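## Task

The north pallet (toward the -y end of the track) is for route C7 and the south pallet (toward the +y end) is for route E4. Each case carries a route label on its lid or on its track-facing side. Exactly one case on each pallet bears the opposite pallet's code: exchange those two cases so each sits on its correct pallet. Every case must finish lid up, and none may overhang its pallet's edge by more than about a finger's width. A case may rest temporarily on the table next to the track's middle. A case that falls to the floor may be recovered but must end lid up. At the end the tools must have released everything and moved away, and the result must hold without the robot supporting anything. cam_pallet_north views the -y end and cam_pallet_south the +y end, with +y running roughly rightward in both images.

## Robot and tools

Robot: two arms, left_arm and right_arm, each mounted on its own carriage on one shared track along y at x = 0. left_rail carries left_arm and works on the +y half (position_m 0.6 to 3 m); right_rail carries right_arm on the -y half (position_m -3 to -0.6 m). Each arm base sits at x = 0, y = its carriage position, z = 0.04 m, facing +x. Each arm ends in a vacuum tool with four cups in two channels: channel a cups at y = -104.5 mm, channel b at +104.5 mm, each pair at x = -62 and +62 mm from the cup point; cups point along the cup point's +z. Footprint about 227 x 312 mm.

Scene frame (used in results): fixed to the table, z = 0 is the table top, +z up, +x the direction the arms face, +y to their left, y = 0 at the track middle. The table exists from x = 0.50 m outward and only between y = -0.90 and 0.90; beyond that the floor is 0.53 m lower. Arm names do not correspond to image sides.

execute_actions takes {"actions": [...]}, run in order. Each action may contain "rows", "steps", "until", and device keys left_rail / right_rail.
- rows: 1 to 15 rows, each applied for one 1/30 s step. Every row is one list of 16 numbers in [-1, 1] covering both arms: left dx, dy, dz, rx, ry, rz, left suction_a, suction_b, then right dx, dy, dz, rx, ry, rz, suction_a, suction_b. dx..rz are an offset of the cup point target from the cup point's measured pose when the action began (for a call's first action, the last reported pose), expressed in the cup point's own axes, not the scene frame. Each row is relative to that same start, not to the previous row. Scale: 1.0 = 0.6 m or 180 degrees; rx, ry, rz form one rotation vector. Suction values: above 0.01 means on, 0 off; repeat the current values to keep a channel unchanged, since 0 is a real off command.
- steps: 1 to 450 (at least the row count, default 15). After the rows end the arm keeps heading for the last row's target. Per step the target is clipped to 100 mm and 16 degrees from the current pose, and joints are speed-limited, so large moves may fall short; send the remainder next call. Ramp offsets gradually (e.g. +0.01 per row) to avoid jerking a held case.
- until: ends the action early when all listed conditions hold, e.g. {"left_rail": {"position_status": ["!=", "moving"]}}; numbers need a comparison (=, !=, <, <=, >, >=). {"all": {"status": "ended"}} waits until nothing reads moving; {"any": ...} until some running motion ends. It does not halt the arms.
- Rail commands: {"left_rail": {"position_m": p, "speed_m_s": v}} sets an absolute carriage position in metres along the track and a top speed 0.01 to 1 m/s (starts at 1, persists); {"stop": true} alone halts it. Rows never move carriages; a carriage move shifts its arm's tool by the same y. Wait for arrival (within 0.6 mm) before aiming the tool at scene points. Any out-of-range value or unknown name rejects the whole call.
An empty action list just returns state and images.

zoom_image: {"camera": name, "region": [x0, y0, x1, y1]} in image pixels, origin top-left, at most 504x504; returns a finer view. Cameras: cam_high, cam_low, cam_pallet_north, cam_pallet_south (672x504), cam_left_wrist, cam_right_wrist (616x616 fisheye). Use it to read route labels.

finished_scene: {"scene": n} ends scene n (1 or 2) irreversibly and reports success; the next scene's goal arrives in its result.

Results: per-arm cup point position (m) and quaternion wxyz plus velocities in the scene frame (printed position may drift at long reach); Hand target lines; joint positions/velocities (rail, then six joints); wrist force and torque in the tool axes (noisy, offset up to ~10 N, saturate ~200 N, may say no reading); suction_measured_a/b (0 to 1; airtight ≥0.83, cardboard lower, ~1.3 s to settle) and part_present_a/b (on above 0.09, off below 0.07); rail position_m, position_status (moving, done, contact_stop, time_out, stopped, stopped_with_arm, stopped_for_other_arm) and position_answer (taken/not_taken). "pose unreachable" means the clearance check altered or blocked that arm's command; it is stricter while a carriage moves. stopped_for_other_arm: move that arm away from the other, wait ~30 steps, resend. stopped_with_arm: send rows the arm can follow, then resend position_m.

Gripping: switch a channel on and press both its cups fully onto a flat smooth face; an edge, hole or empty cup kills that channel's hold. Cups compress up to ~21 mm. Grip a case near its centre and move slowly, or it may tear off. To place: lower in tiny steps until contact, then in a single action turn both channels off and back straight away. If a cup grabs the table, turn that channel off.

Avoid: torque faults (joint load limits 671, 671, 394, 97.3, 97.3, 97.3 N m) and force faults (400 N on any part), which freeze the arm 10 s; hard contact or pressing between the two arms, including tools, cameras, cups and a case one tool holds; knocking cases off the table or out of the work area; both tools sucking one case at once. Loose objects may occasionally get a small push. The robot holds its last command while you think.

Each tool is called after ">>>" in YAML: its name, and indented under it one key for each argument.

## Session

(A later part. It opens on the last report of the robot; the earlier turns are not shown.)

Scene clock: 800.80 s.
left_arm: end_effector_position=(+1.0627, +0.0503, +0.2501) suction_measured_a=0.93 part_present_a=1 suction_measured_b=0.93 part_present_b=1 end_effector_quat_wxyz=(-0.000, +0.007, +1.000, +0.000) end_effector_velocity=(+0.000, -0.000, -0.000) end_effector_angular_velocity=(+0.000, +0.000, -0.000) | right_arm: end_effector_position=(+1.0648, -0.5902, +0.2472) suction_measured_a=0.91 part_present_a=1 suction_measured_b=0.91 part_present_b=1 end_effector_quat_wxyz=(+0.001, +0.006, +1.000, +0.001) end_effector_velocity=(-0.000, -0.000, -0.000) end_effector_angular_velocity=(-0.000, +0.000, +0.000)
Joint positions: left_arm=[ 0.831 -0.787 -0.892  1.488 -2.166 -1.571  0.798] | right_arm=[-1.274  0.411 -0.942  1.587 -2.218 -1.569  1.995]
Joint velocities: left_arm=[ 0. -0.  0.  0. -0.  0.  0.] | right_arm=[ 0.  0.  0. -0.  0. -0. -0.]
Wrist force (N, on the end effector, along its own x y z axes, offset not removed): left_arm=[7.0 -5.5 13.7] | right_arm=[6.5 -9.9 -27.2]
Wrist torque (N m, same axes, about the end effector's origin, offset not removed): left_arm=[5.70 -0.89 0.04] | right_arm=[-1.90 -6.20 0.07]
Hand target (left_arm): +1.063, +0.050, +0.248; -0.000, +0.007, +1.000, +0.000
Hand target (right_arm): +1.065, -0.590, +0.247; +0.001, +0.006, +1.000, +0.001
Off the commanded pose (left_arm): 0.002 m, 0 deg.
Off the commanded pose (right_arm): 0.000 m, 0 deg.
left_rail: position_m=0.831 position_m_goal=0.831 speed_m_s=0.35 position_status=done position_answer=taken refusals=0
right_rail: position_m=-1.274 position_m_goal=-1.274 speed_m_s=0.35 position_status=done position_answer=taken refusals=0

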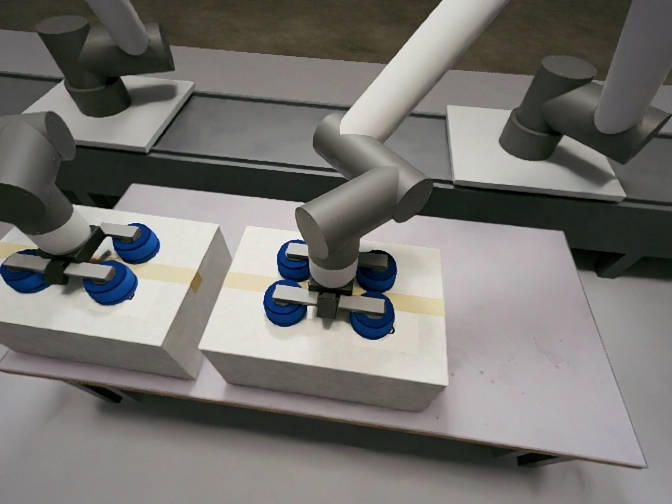

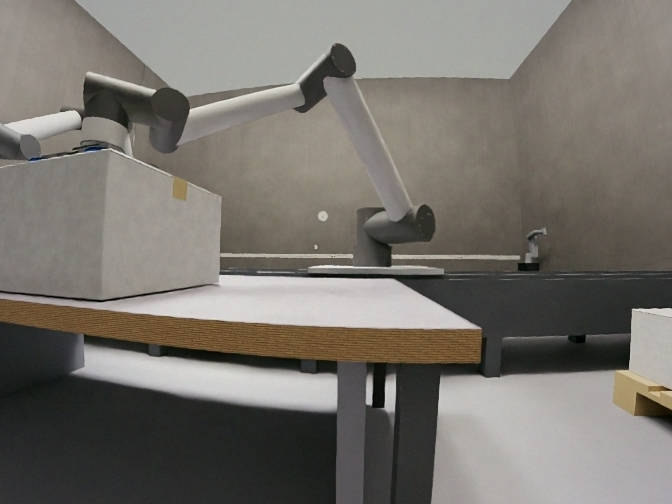

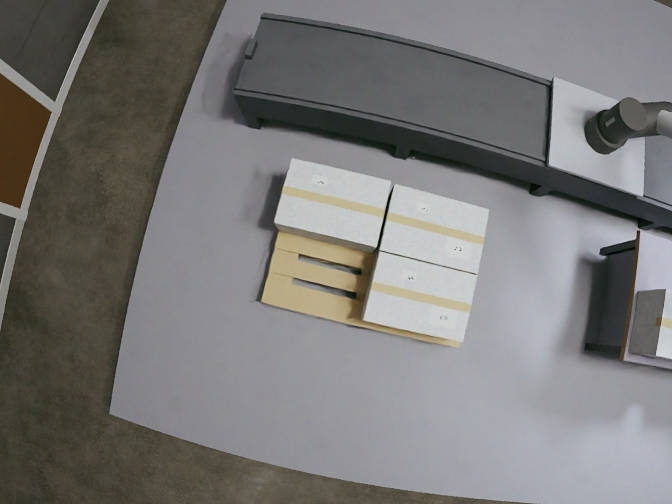

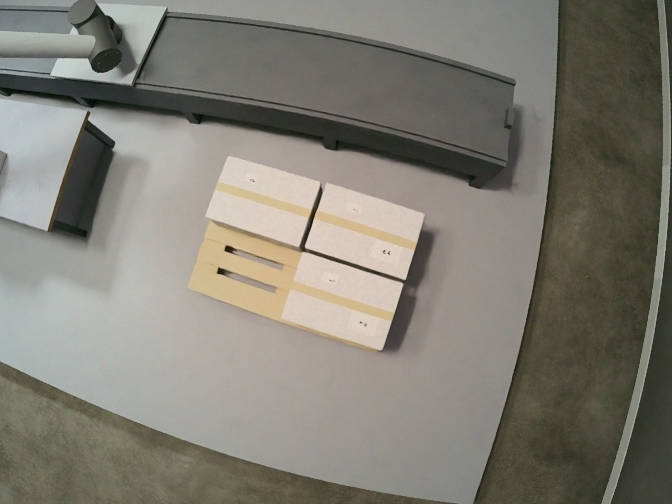

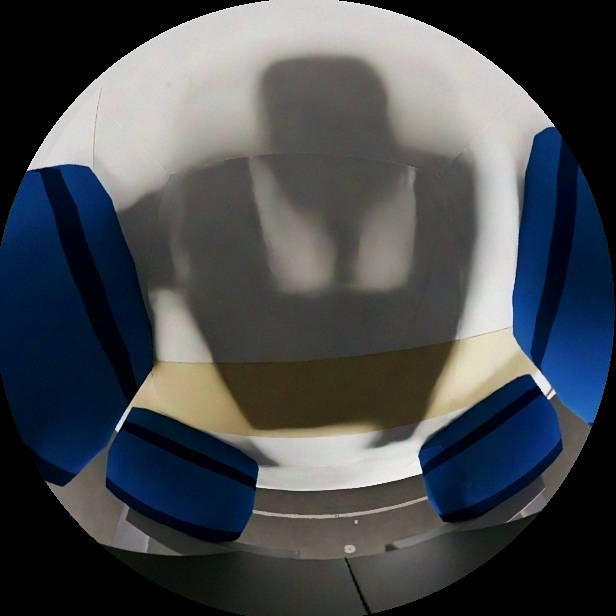

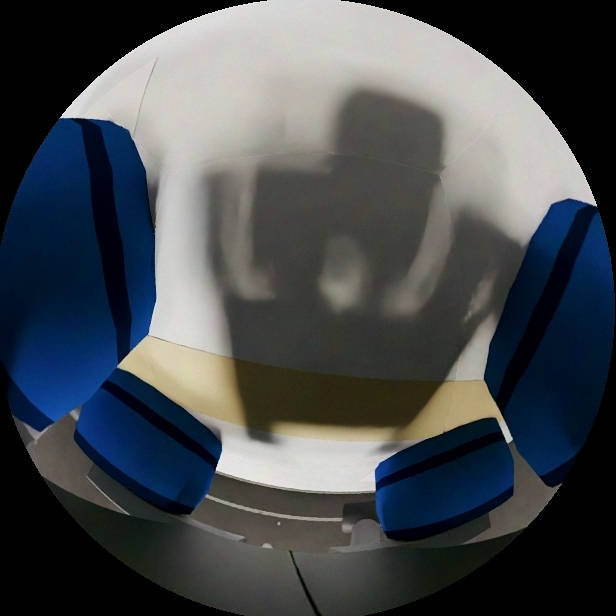

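>>> execute_actions:
  actions: []

Scene clock: 806.07 s.
left_arm: end_effector_position=(+1.0627, +0.0503, +0.2482) suction_measured_a=0.93 part_present_a=1 suction_measured_b=0.93 part_present_b=1 end_effector_quat_wxyz=(-0.000, +0.007, +1.000, +0.000) end_effector_velocity=(-0.000, -0.000, -0.000) end_effector_angular_velocity=(+0.000, +0.000, -0.000) | right_arm: end_effector_position=(+1.0648, -0.5902, +0.2471) suction_measured_a=0.91 part_present_a=1 suction_measured_b=0.91 part_present_b=1 end_effector_quat_wxyz=(+0.001, +0.006, +1.000, +0.001) end_effector_velocity=(-0.000, -0.000, -0.000) end_effector_angular_velocity=(-0.000, +0.000, -0.000)
Joint positions: left_arm=[ 0.831 -0.787 -0.891  1.489 -2.168 -1.571  0.798] | right_arm=[-1.274  0.411 -0.942  1.587 -2.218 -1.569  1.995]
Joint velocities: left_arm=[ 0. -0.  0. -0. -0. -0.  0.] | right_arm=[ 0. -0.  0.  0.  0.  0.  0.]
Wrist force (N, on the end effector, along its own x y z axes, offset not removed): left_arm=[0.9 0.0 10.4] | right_arm=[7.5 -13.4 -34.2]
Wrist torque (N m, same axes, about the end effector's origin, offset not removed): left_arm=[7.20 -0.28 -0.03] | right_arm=[-3.07 -6.42 -0.20]
Hand target (left_arm): +1.063, +0.050, +0.248; -0.000, +0.007, +1.000, +0.000
Hand target (right_arm): +1.065, -0.590, +0.247; +0.001, +0.006, +1.000, +0.001
Off the commanded pose (left_arm): 0.000 m, 0 deg.
Off the commanded pose (right_arm): 0.000 m, 0 deg.
left_rail: position_m=0.831 position_m_goal=0.831 speed_m_s=0.35 position_status=done position_answer=taken refusals=0
right_rail: position_m=-1.274 position_m_goal=-1.274 speed_m_s=0.35 position_status=done position_answer=taken refusals=0

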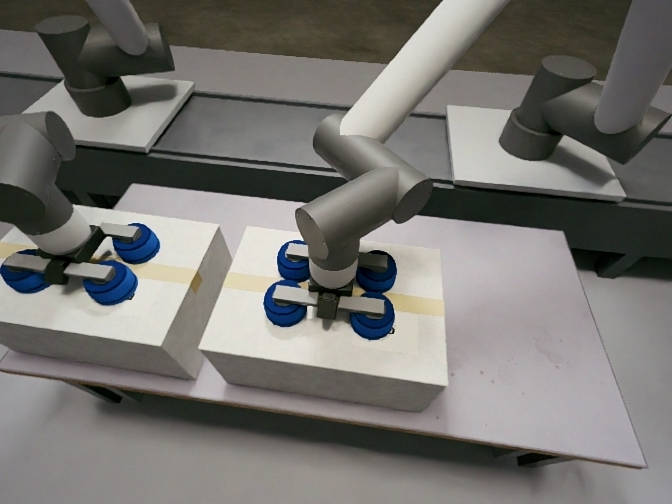

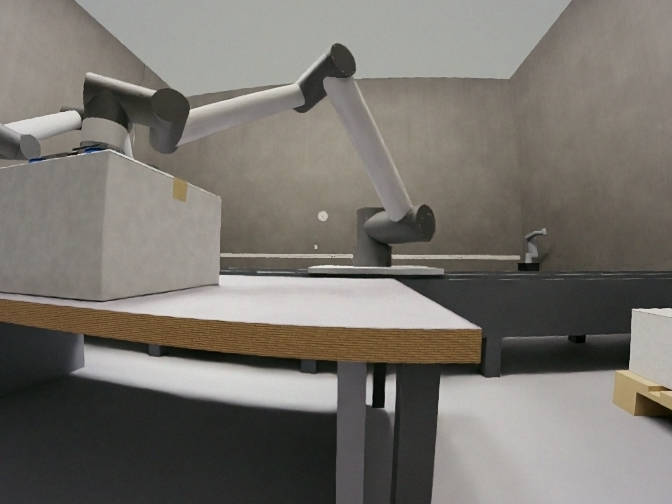

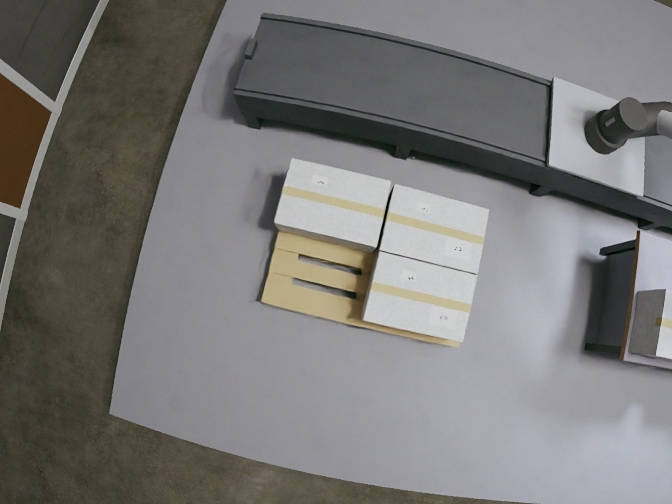

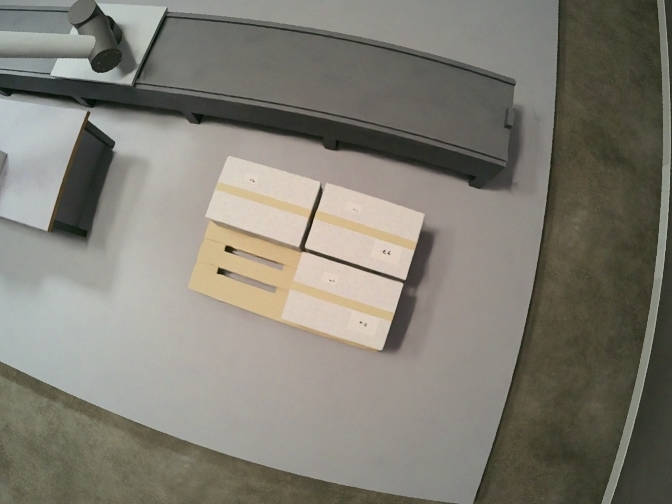

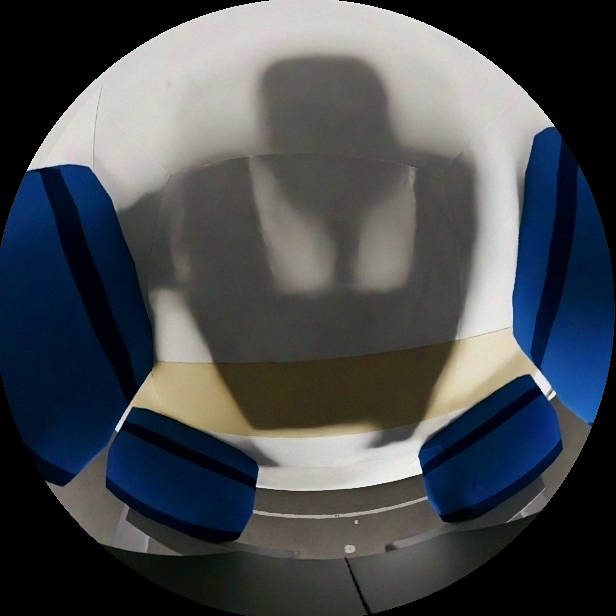

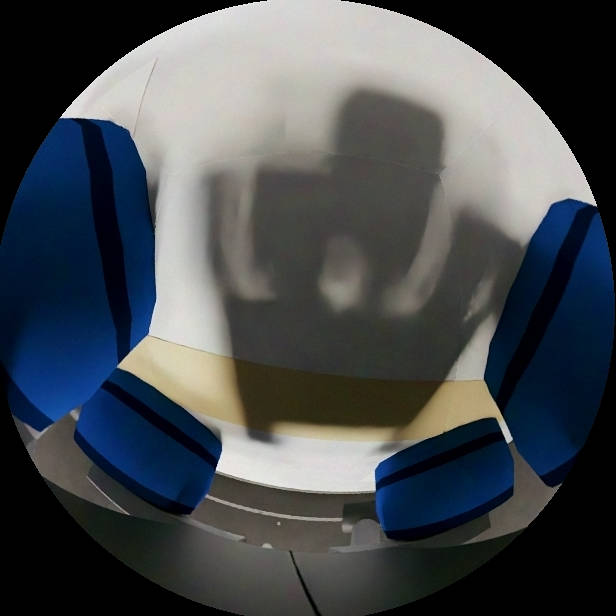

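>>> execute_actions:
  actions:
    - {"rows":[ [0,0,-0.0010,0,0,0,0,0, 0,0,-0.0033,0,0,0,0,0], [0,0,-0.0085,0,0,0,0,0, 0,0,-0.0100,0,0,0,0,0], [0,0,-0.0190,0,0,0,0,0, 0,0,-0.0200,0,0,0,0,0], [0,0,-0.0325,0,0,0,0,0, 0,0,-0.0317,0,0,0,0,0], [0,0,-0.0467,0,0,0,0,0, 0,0,-0.0433,0,0,0,0,0], [0,0,-0.0600,0,0,0,0,0, 0,0,-0.0550,0,0,0,0,0], [0,0,-0.0733,0,0,0,0,0, 0,0,-0.0650,0,0,0,0,0], [0,0,-0.0833,0,0,0,0,0, 0,0,-0.0733,0,0,0,0,0], [0,0,-0.0917,0,0,0,0,0, 0,0,-0.0783,0,0,0,0,0], [0,0,-0.0950,0,0,0,0,0, 0,0,-0.0800,0,0,0,0,0] ],"steps":10}

Scene clock: 856.90 s.
left_arm: end_effector_position=(+1.0625, +0.0505, +0.2846) suction_measured_a=0.00 part_present_a=0 suction_measured_b=0.00 part_present_b=0 end_effector_quat_wxyz=(-0.000, +0.007, +1.000, +0.000) end_effector_velocity=(-0.000, +0.001, +0.187) end_effector_angular_velocity=(+0.001, +0.001, +0.000) | right_arm: end_effector_position=(+1.0644, -0.5904, +0.2794) suction_measured_a=0.00 part_present_a=0 suction_measured_b=0.00 part_present_b=0 end_effector_quat_wxyz=(+0.000, +0.006, +1.000, +0.001) end_effector_velocity=(-0.000, -0.000, +0.147) end_effector_angular_velocity=(+0.001, -0.001, +0.000)
Joint positions: left_arm=[ 0.831 -0.787 -0.915  1.473 -2.128 -1.571  0.798] | right_arm=[-1.274  0.411 -0.964  1.573 -2.181 -1.569  1.995]
Joint velocities: left_arm=[ 0.     0.    -0.116 -0.088  0.205  0.     0.   ] | right_arm=[ 0.    -0.    -0.098 -0.067  0.163 -0.    -0.   ]
Wrist force (N, on the end effector, along its own x y z axes, offset not removed): left_arm=[-4.0 -5.2 -6.4] | right_arm=[-0.1 -0.8 -8.4]
Wrist torque (N m, same axes, about the end effector's origin, offset not removed): left_arm=[-0.30 0.65 -0.12] | right_arm=[0.17 0.06 0.46]
Hand target (left_arm): +1.063, +0.051, +0.305; -0.000, +0.007, +1.000, +0.000
Hand target (right_arm): +1.065, -0.590, +0.295; +0.001, +0.006, +1.000, +0.001
Off the commanded pose (left_arm): 0.021 m, 0 deg.
Off the commanded pose (right_arm): 0.016 m, 0 deg.
left_rail: position_m=0.831 position_m_goal=0.831 speed_m_s=0.35 position_status=done position_answer=taken refusals=0
right_rail: position_m=-1.274 position_m_goal=-1.274 speed_m_s=0.35 position_status=done position_answer=taken refusals=0

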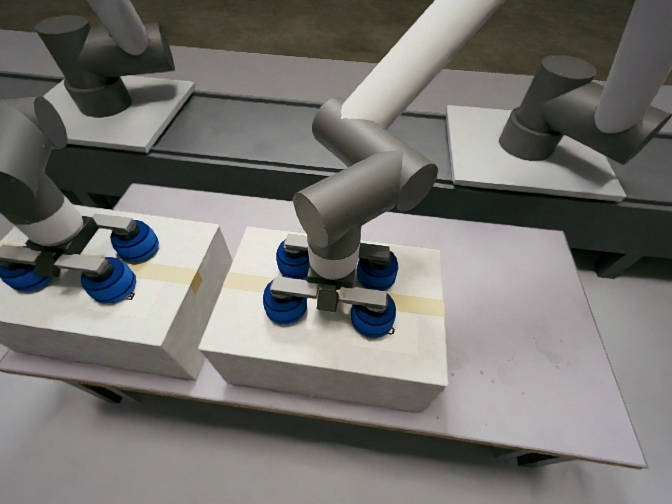

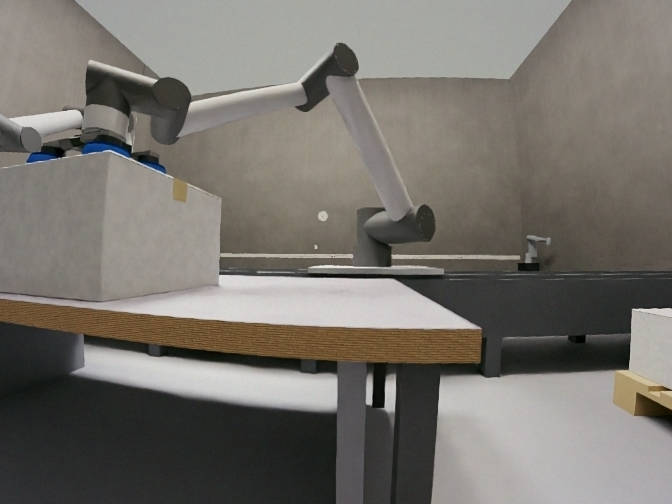

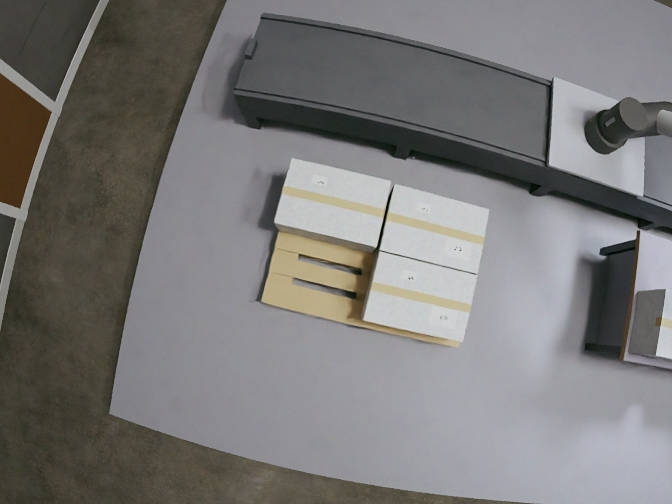

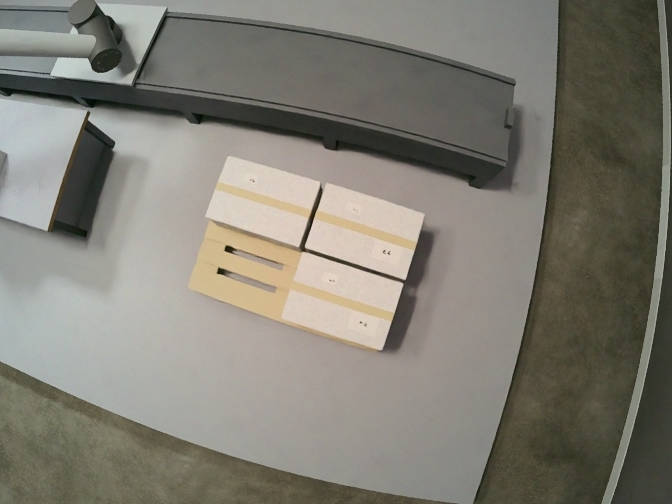

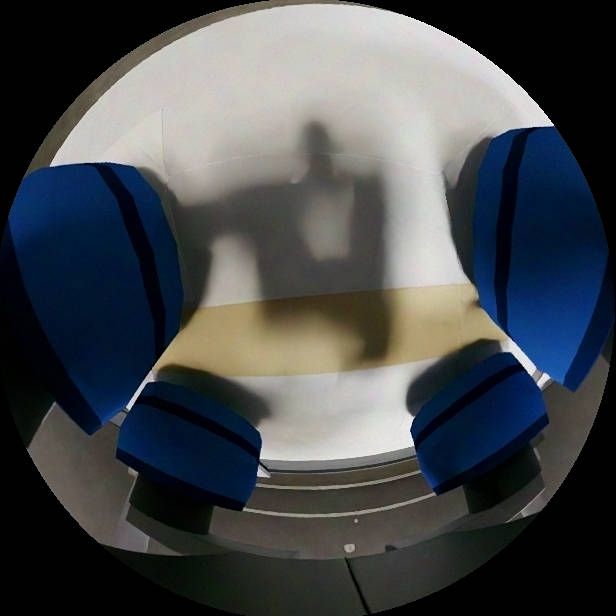

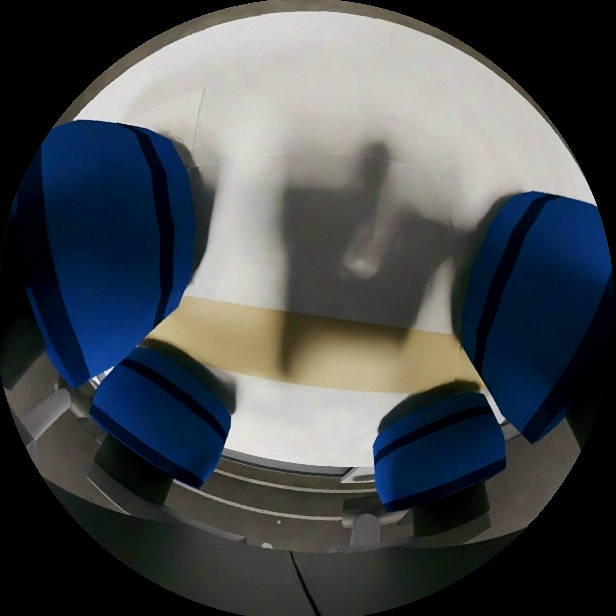

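>>> execute_actions:
  actions: []

>>> zoom_image:
  camera: "cam_right_wrist"
  region: [100, 0, 500, 400]

>>> zoom_image:
  camera: "cam_left_wrist"
  region: [100, 0, 500, 400]

>>> execute_actions:
  actions:
    - {"left_rail":{"position_m":2.1,"speed_m_s":0.6},"right_rail":{"position_m":-0.634,"speed_m_s":0.2},"steps":1}

Scene clock: 875.73 s.
left_arm: end_effector_position=(+1.0626, +0.0504, +0.3050) suction_measured_a=0.00 part_present_a=0 suction_measured_b=0.00 part_present_b=0 end_effector_quat_wxyz=(-0.000, +0.007, +1.000, +0.000) end_effector_velocity=(-0.000, -0.000, +0.000) end_effector_angular_velocity=(-0.000, -0.000, +0.000) | right_arm: end_effector_position=(+1.0647, -0.5903, +0.2950) suction_measured_a=0.00 part_present_a=0 suction_measured_b=0.00 part_present_b=0 end_effector_quat_wxyz=(+0.001, +0.006, +1.000, +0.001) end_effector_velocity=(+0.000, -0.000, -0.000) end_effector_angular_velocity=(-0.000, -0.000, -0.000)
Joint positions: left_arm=[ 0.831 -0.787 -0.927  1.463 -2.107 -1.571  0.798] | right_arm=[-1.274  0.411 -0.974  1.566 -2.165 -1.569  1.995]
Joint velocities: left_arm=[ 0. -0. -0.  0. -0.  0. -0.] | right_arm=[ 0. -0. -0.  0. -0. -0.  0.]
Wrist force (N, on the end effector, along its own x y z axes, offset not removed): left_arm=[2.4 -1.0 0.9] | right_arm=[2.4 -5.9 -4.6]
Wrist torque (N m, same axes, about the end effector's origin, offset not removed): left_arm=[-0.12 -0.20 -0.03] | right_arm=[-0.46 -0.12 0.50]
Hand target (left_arm): +1.063, +0.051, +0.305; -0.000, +0.007, +1.000, +0.000
Hand target (right_arm): +1.065, -0.590, +0.295; +0.001, +0.006, +1.000, +0.001
Off the commanded pose (left_arm): 0.000 m, 0 deg.
Off the commanded pose (right_arm): 0.000 m, 0 deg.
left_rail: position_m=0.831 position_m_goal=0.831 speed_m_s=0.35 position_status=done position_answer=taken refusals=0
right_rail: position_m=-1.274 position_m_goal=-1.274 speed_m_s=0.35 position_status=done position_answer=taken refusals=0

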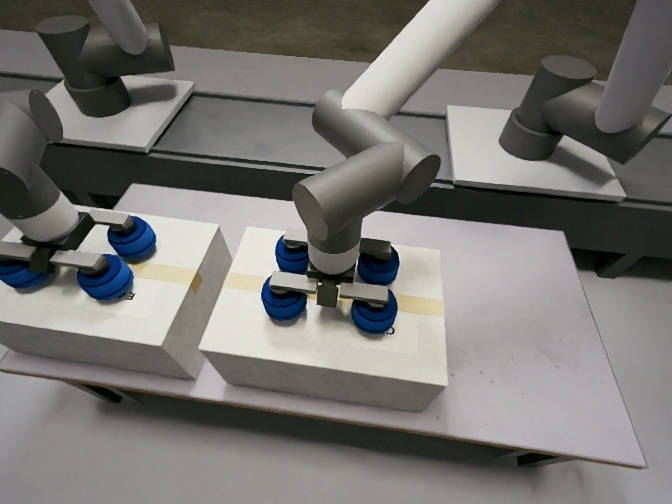

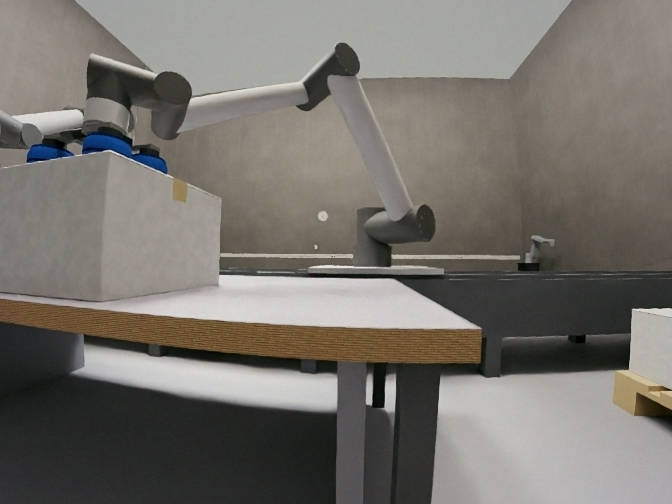

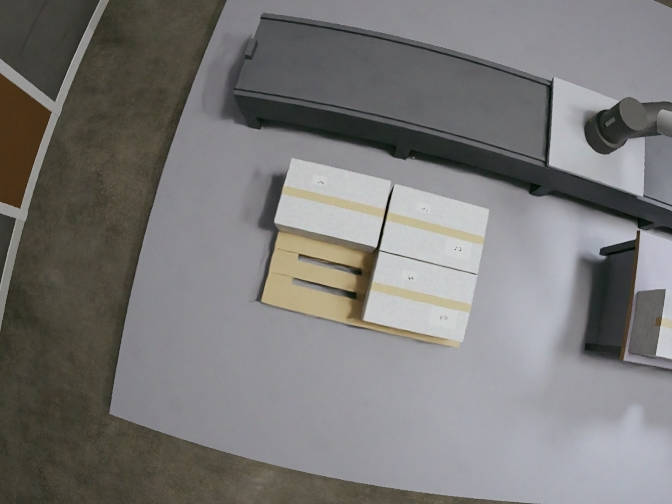

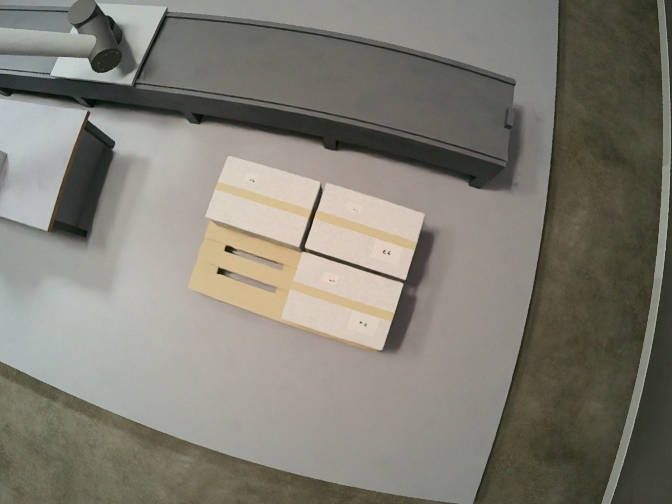

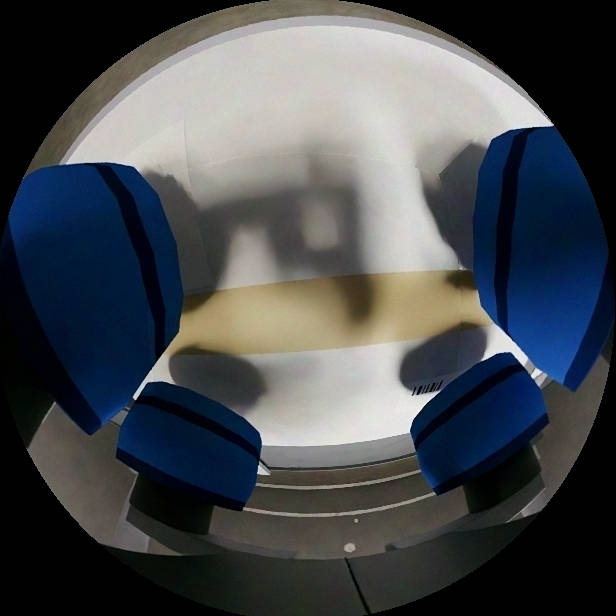

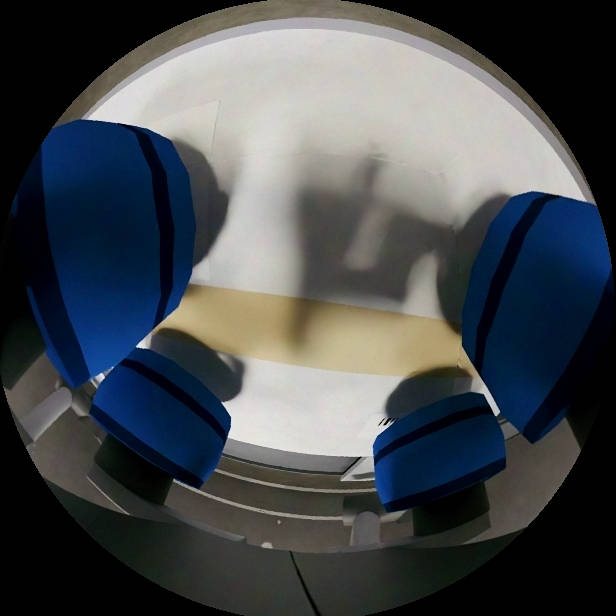

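Region (100, 0, 500, 400) of cam_right_wrist's 616x616 image, scaled by 1.260, with more detail than that image has.

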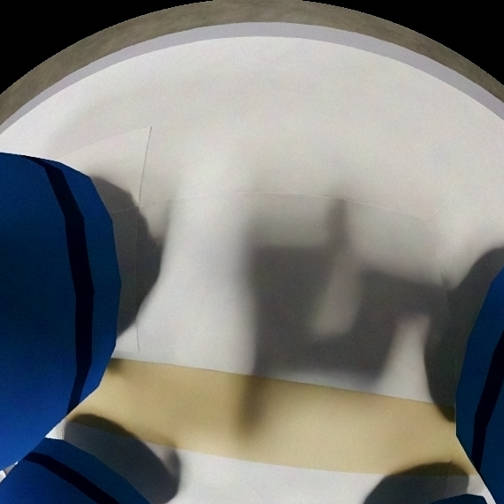

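Region (100, 0, 500, 400) of cam_left_wrist's 616x616 image, scaled by 1.260, with more detail than that image has.

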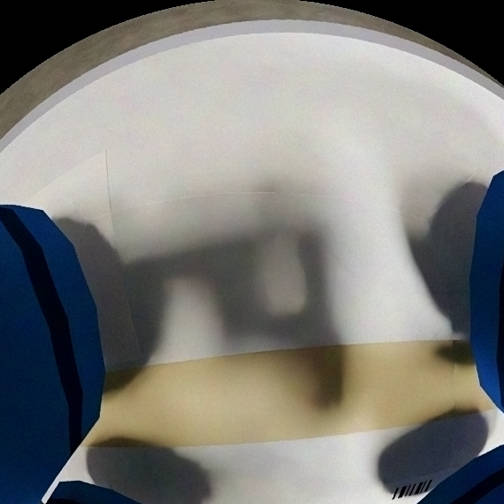

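Scene clock: 875.77 s.
left_arm: end_effector_position=(+1.0626, +0.0504, +0.3050) suction_measured_a=0.00 part_present_a=0 suction_measured_b=0.00 part_present_b=0 end_effector_quat_wxyz=(-0.000, +0.007, +1.000, +0.000) end_effector_velocity=(+0.000, +0.000, +0.000) end_effector_angular_velocity=(-0.000, -0.000, +0.000) | right_arm: end_effector_position=(+1.0647, -0.5903, +0.2950) suction_measured_a=0.00 part_present_a=0 suction_measured_b=0.00 part_present_b=0 end_effector_quat_wxyz=(+0.001, +0.006, +1.000, +0.001) end_effector_velocity=(+0.000, +0.000, +0.000) end_effector_angular_velocity=(+0.000, -0.000, -0.000)
Joint positions: left_arm=[ 0.831 -0.787 -0.927  1.463 -2.107 -1.571  0.798] | right_arm=[-1.274  0.411 -0.974  1.566 -2.165 -1.569  1.995]
Joint velocities: left_arm=[ 0.  0.  0. -0.  0. -0. -0.] | right_arm=[ 0. -0. -0. -0.  0.  0. -0.]
Wrist force (N, on the end effector, along its own x y z axes, offset not removed): left_arm=[0.5 -1.3 -5.3] | right_arm=[1.2 -1.5 -4.9]
Wrist torque (N m, same axes, about the end effector's origin, offset not removed): left_arm=[0.05 0.01 -0.01] | right_arm=[0.15 -0.07 0.37]
Hand target (left_arm): +1.063, +0.053, +0.305; -0.000, +0.007, +1.000, +0.000
Hand target (right_arm): +1.065, -0.588, +0.295; +0.001, +0.006, +1.000, +0.001
Off the commanded pose (left_arm): 0.000 m, 0 deg.
Off the commanded pose (right_arm): 0.000 m, 0 deg.
left_rail: position_m=0.831 position_m_goal=2.100 speed_m_s=0.60 position_status=moving position_answer=taken refusals=0
right_rail: position_m=-1.274 position_m_goal=-0.634 speed_m_s=0.20 position_status=moving position_answer=taken refusals=0

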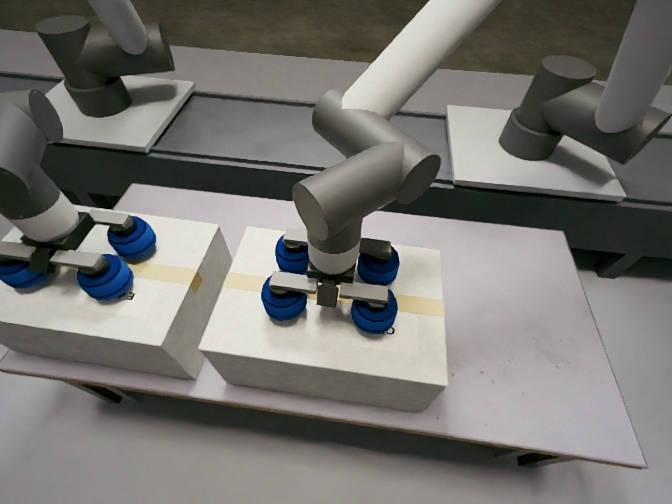

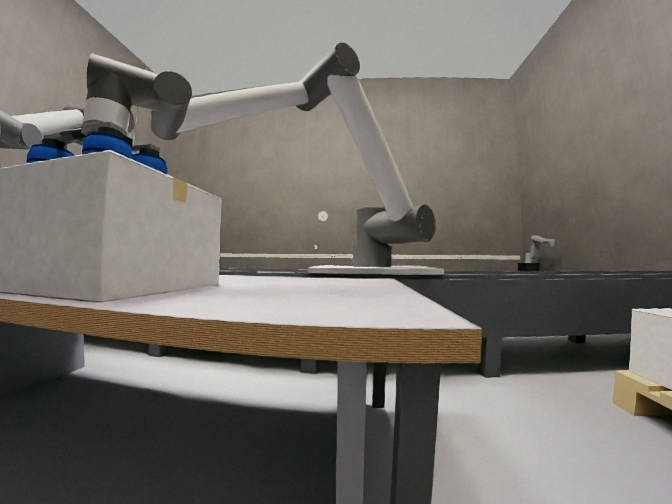

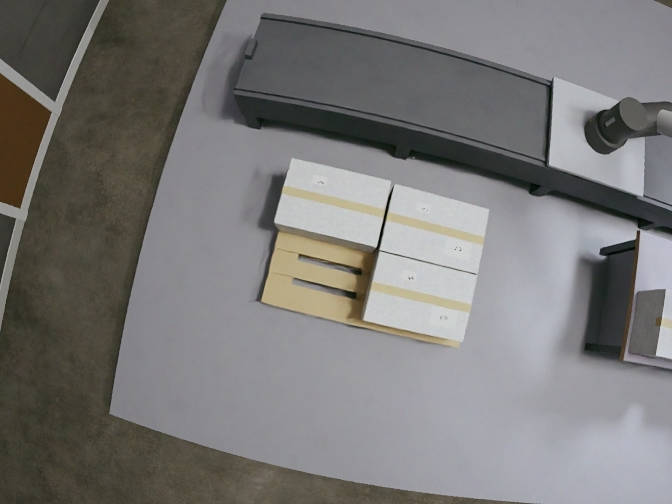

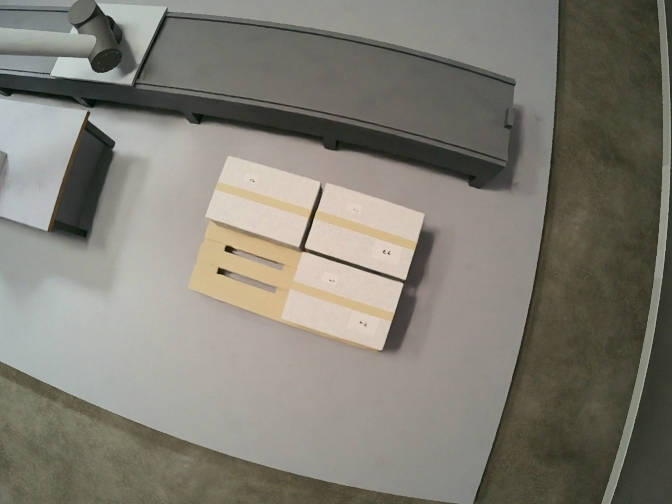

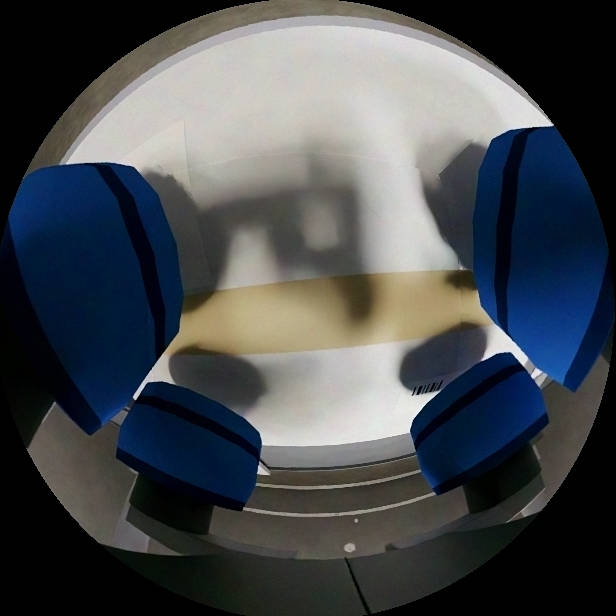

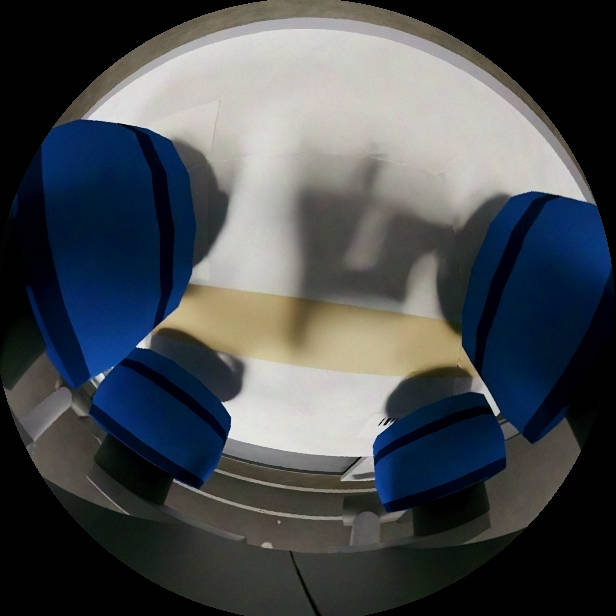

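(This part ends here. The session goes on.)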